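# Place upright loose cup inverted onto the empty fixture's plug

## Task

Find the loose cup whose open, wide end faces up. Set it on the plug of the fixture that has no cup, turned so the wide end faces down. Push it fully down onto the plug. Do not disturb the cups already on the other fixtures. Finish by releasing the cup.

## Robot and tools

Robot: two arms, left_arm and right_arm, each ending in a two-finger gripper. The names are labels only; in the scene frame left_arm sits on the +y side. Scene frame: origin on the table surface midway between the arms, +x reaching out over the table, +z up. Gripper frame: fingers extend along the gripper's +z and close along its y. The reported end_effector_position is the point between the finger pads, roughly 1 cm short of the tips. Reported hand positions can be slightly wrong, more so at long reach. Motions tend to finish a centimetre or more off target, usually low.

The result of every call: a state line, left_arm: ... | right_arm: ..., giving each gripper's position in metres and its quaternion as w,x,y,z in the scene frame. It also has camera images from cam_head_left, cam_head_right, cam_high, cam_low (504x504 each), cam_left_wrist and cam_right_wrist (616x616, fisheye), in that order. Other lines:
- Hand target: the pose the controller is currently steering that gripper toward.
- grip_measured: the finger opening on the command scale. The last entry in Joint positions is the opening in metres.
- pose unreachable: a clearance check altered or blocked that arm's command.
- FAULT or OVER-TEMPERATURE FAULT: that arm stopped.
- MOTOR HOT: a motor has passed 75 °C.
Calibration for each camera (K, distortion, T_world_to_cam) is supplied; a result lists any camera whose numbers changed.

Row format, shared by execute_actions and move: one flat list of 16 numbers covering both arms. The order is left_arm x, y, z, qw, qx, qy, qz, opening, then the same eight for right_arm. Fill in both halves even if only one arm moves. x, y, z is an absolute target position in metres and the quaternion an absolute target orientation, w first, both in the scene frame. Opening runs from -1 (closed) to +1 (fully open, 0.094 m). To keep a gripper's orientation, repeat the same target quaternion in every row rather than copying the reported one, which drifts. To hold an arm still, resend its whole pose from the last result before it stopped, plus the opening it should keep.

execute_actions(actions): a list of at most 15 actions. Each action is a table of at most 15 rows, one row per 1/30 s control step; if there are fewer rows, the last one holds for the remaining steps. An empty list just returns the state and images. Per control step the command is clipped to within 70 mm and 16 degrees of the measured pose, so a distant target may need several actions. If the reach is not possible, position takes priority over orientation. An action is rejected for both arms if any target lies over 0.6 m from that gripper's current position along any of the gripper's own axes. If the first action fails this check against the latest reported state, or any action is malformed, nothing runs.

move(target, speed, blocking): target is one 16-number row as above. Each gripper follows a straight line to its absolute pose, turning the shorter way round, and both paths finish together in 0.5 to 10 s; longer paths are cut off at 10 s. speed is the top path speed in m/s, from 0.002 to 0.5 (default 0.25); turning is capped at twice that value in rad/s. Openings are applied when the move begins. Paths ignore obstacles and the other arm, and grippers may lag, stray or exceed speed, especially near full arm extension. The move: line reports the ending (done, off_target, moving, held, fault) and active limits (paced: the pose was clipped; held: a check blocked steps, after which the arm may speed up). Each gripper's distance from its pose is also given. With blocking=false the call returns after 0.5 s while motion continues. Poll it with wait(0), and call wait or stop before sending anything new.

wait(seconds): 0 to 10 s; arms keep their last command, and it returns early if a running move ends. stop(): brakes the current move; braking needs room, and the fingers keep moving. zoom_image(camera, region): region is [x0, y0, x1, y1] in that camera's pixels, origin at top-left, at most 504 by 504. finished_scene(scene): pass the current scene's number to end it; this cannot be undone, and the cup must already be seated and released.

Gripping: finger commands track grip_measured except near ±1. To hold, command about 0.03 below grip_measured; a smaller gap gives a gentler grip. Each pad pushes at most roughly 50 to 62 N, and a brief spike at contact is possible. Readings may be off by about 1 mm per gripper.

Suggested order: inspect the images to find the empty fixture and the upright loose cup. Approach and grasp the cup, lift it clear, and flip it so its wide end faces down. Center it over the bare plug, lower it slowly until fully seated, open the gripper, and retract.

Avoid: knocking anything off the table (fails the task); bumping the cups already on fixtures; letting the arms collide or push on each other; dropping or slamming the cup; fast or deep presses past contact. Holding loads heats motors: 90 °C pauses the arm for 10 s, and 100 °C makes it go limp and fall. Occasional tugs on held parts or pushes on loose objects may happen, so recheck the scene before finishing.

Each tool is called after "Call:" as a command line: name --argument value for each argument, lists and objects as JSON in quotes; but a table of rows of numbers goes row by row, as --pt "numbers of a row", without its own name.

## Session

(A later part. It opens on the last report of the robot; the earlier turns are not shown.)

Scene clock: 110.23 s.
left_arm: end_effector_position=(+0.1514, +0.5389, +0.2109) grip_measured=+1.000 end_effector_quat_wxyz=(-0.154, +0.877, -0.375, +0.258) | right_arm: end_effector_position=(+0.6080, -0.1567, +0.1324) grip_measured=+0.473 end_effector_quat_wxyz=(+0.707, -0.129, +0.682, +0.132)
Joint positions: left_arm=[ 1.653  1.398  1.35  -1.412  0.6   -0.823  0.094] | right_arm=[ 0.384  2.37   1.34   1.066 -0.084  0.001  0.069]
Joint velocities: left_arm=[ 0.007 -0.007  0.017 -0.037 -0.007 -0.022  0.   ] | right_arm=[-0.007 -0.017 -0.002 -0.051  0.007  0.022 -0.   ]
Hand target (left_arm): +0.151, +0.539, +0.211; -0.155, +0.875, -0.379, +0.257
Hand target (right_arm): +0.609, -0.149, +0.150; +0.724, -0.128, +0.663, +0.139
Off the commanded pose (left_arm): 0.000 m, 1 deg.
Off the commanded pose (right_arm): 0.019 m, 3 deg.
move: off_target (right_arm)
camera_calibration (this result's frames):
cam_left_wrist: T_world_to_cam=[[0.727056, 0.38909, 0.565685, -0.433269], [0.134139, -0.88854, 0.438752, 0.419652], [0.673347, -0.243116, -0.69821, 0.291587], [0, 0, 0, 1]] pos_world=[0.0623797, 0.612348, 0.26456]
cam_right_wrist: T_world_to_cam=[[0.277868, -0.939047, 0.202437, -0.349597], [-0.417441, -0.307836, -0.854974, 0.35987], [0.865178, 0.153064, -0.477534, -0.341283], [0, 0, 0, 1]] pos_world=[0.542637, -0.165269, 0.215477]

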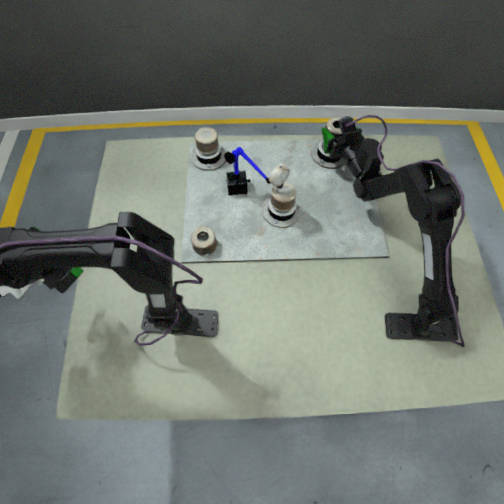

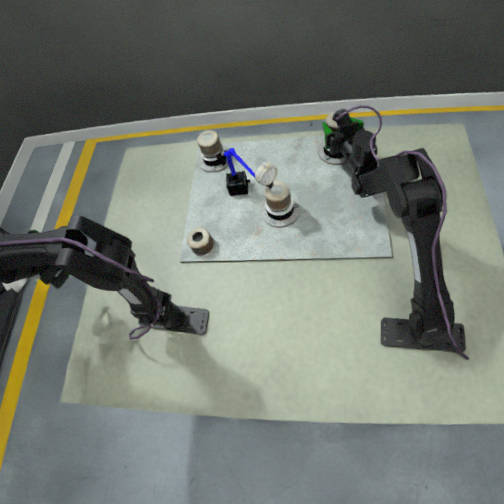

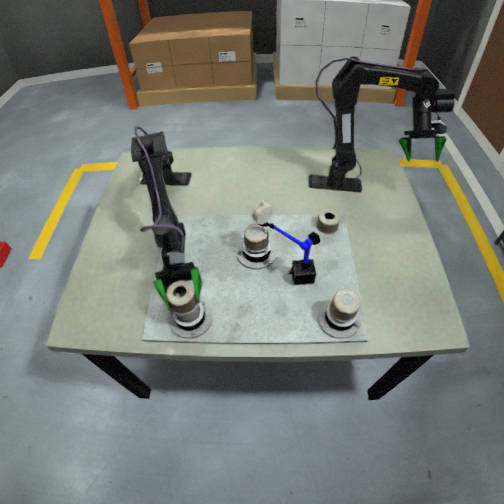

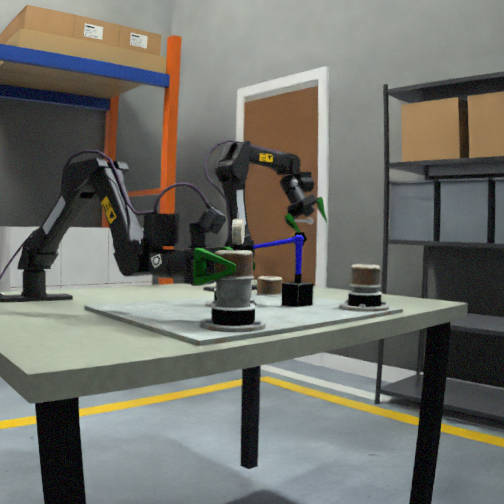

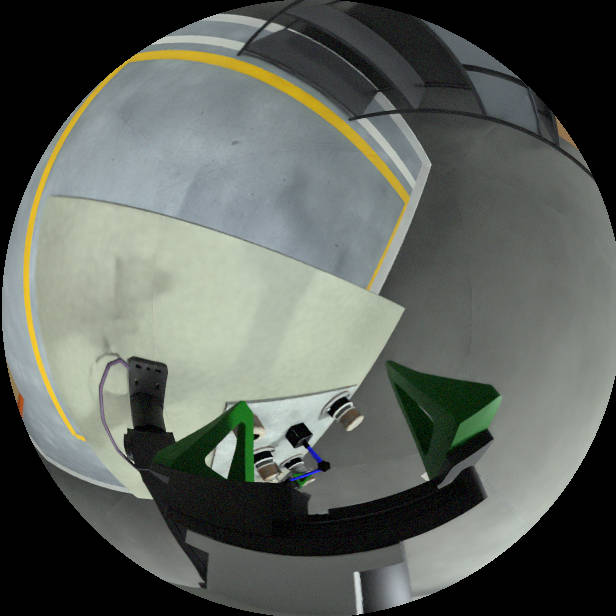

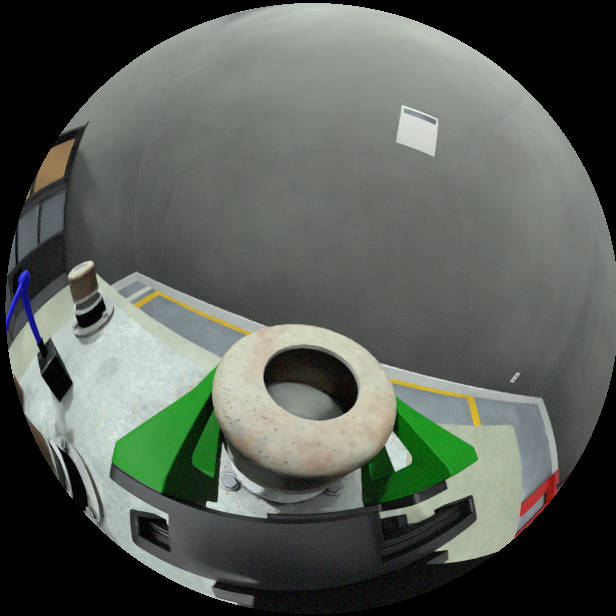

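Call:
move --target '[0.1514, 0.5389, 0.2109, -0.155, 0.875, -0.379, 0.257, 1, 0.610, -0.153, 0.16, 0.724, -0.1276, 0.6634, 0.1393, 0.56]' --speed 0.03

Call:
zoom_image --camera "cam_low" --region '[160, 220, 300, 340]'

Scene clock: 112.17 s.
left_arm: end_effector_position=(+0.1514, +0.5389, +0.2109) grip_measured=+1.000 end_effector_quat_wxyz=(-0.154, +0.877, -0.375, +0.258) | right_arm: end_effector_position=(+0.6080, -0.1567, +0.1323) grip_measured=+0.557 end_effector_quat_wxyz=(+0.707, -0.129, +0.682, +0.132)
Joint positions: left_arm=[ 1.653  1.398  1.35  -1.412  0.6   -0.823  0.094] | right_arm=[ 0.384  2.37   1.34   1.065 -0.084  0.001  0.073]
Joint velocities: left_arm=[ 0.002 -0.007  0.007  0.007 -0.022  0.037  0.   ] | right_arm=[-0.007 -0.012 -0.007  0.022 -0.095  0.022 -0.001]
Hand target (left_arm): +0.151, +0.539, +0.211; -0.155, +0.875, -0.379, +0.257
Hand target (right_arm): +0.609, -0.153, +0.160; +0.724, -0.128, +0.663, +0.139
Off the commanded pose (left_arm): 0.000 m, 1 deg.
Off the commanded pose (right_arm): 0.028 m, 3 deg.
move: off_target (right_arm)
camera_calibration (this result's frames):
cam_left_wrist: T_world_to_cam=[[0.727056, 0.38909, 0.565685, -0.433269], [0.134139, -0.88854, 0.438752, 0.419652], [0.673347, -0.243116, -0.69821, 0.291587], [0, 0, 0, 1]] pos_world=[0.0623797, 0.612348, 0.26456]
cam_right_wrist: T_world_to_cam=[[0.277942, -0.939025, 0.202437, -0.34962], [-0.417754, -0.307928, -0.854788, 0.359942], [0.865003, 0.153012, -0.477867, -0.341189], [0, 0, 0, 1]] pos_world=[0.542671, -0.165259, 0.215407]

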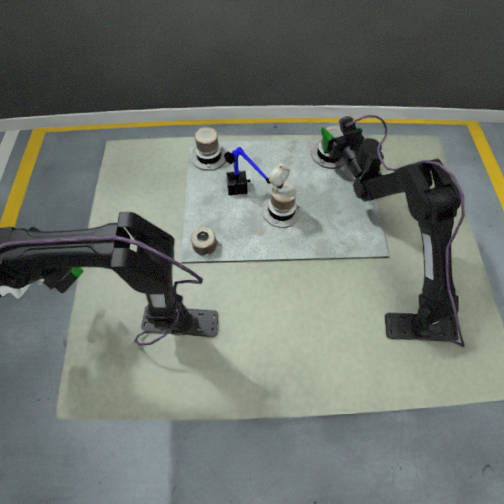

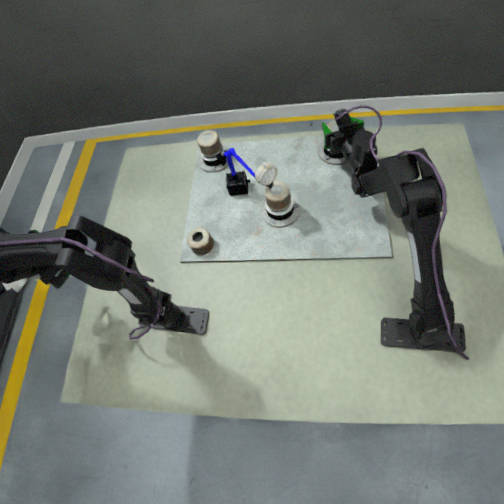

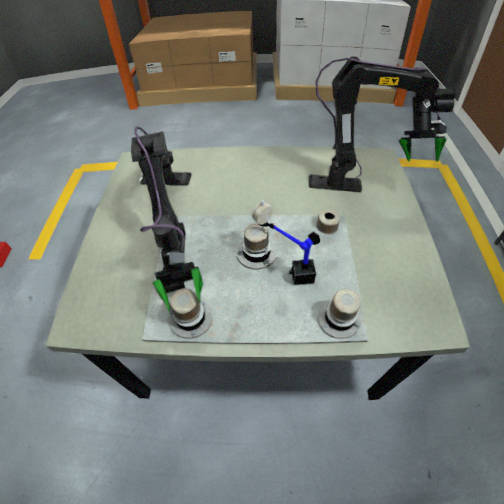

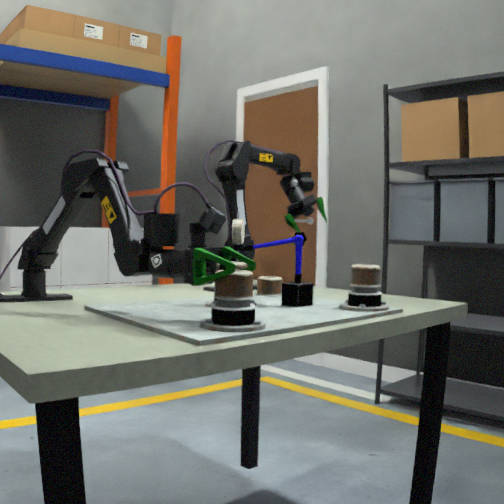

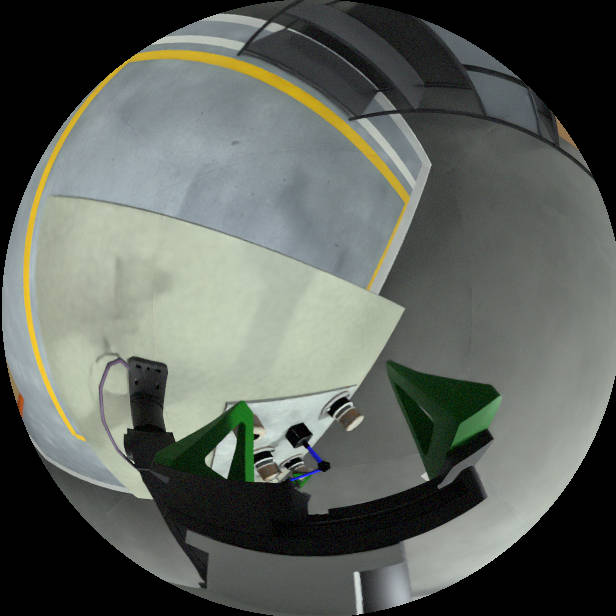

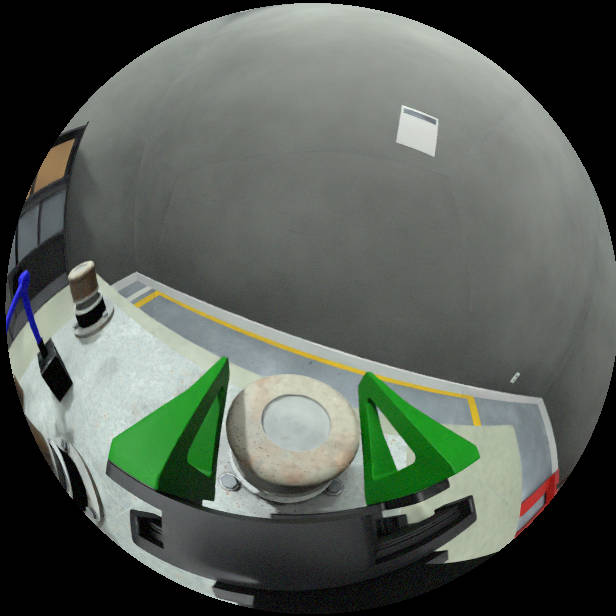

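Region (160, 220, 300, 340) of cam_low's 504x504 image, scaled by 3.600, with more detail than that image has; it fills the top 432 rows of this view, and the rest is white.

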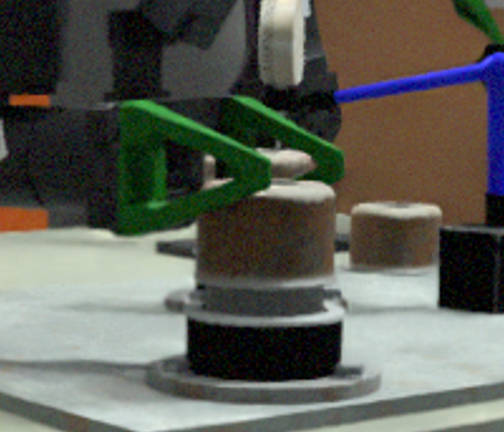

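Call:
move --target '[0.1514, 0.5389, 0.2109, -0.155, 0.875, -0.379, 0.257, 1, 0.55, -0.18, 0.21, 0.724, -0.1276, 0.6634, 0.1393, 1]' --speed 0.15

Call:
zoom_image --camera "cam_low" --region '[160, 220, 420, 340]'

Scene clock: 114.30 s.
left_arm: end_effector_position=(+0.1514, +0.5389, +0.2109) grip_measured=+1.000 end_effector_quat_wxyz=(-0.154, +0.877, -0.374, +0.258) | right_arm: end_effector_position=(+0.5544, -0.1776, +0.2146) grip_measured=+1.000 end_effector_quat_wxyz=(+0.732, -0.128, +0.656, +0.135)
Joint positions: left_arm=[ 1.653  1.398  1.35  -1.412  0.6   -0.824  0.094] | right_arm=[ 0.371  2.045  1.089  1.063 -0.099  0.001  0.094]
Joint velocities: left_arm=[-0.012  0.017 -0.002  0.051 -0.007  0.066  0.   ] | right_arm=[-0.002 -0.007 -0.012  0.022 -0.051 -0.051  0.   ]
Hand target (left_arm): +0.151, +0.539, +0.211; -0.155, +0.875, -0.379, +0.257
Hand target (right_arm): +0.550, -0.181, +0.210; +0.724, -0.127, +0.663, +0.139
Off the commanded pose (left_arm): 0.000 m, 1 deg.
Off the commanded pose (right_arm): 0.007 m, 1 deg.
move: done
camera_calibration (this result's frames):
cam_left_wrist: T_world_to_cam=[[0.726917, 0.38944, 0.565622, -0.433423], [0.134404, -0.888403, 0.438948, 0.419497], [0.673444, -0.243057, -0.698138, 0.291525], [0, 0, 0, 1]] pos_world=[0.0623551, 0.612332, 0.264541]
cam_right_wrist: T_world_to_cam=[[0.265652, -0.942429, 0.203116, -0.364951], [-0.35668, -0.291815, -0.887482, 0.377465], [0.895661, 0.163313, -0.413666, -0.28126], [0, 0, 0, 1]] pos_world=[0.483497, -0.187857, 0.292773]

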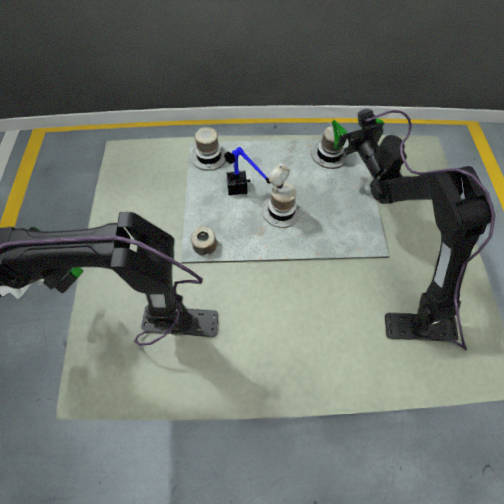

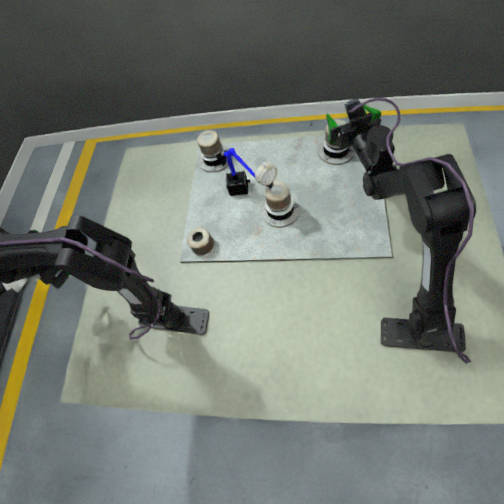

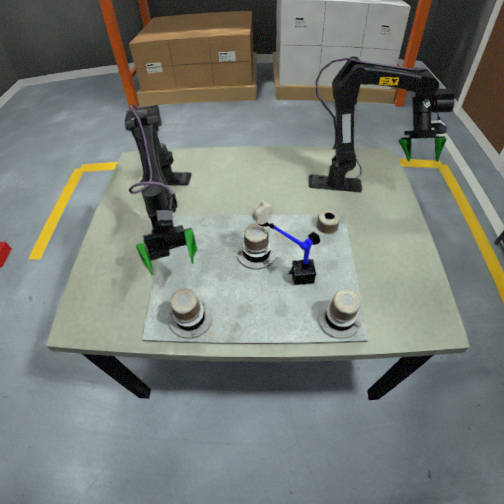

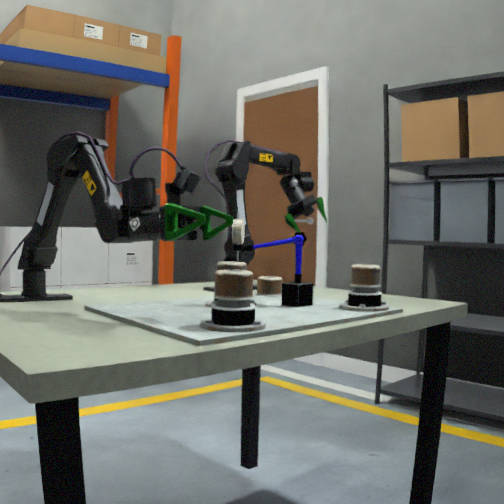

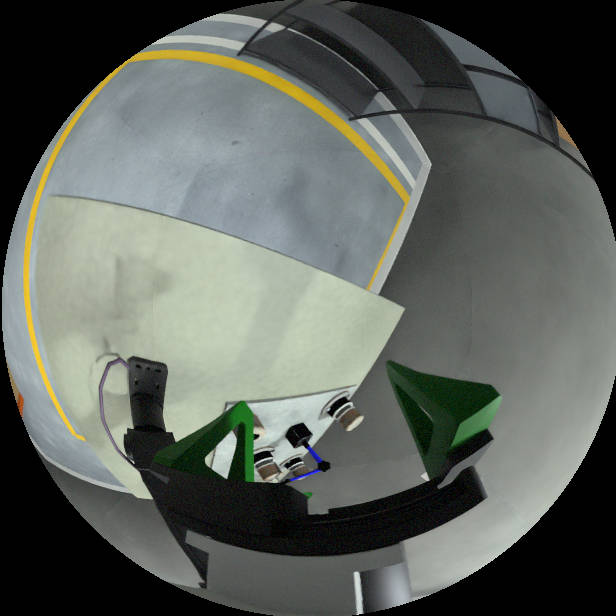

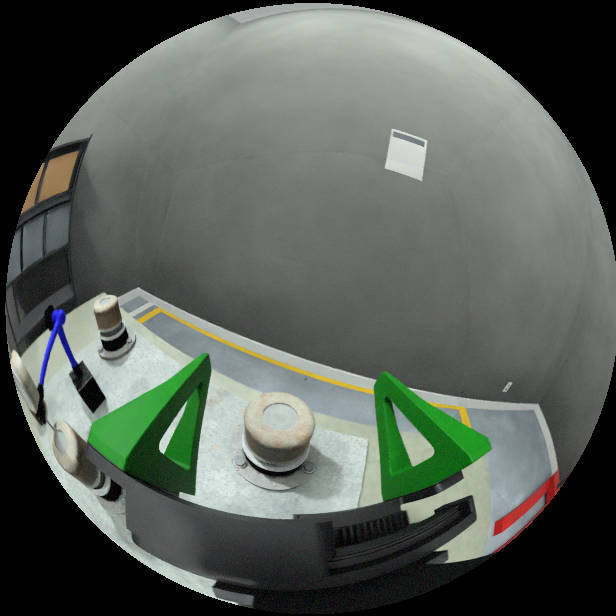

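Region (160, 220, 420, 340) of cam_low's 504x504 image, scaled by 1.938, with more detail than that image has; it fills the top 233 rows of this view, and the rest is white.

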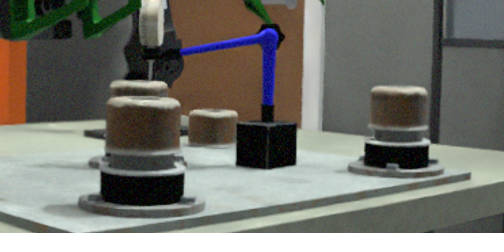

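The cup is seated fully on the plug, matching the other fixtures. Ending scene 1.

Call:
finished_scene --scene 1

The scene is finished: the task was done.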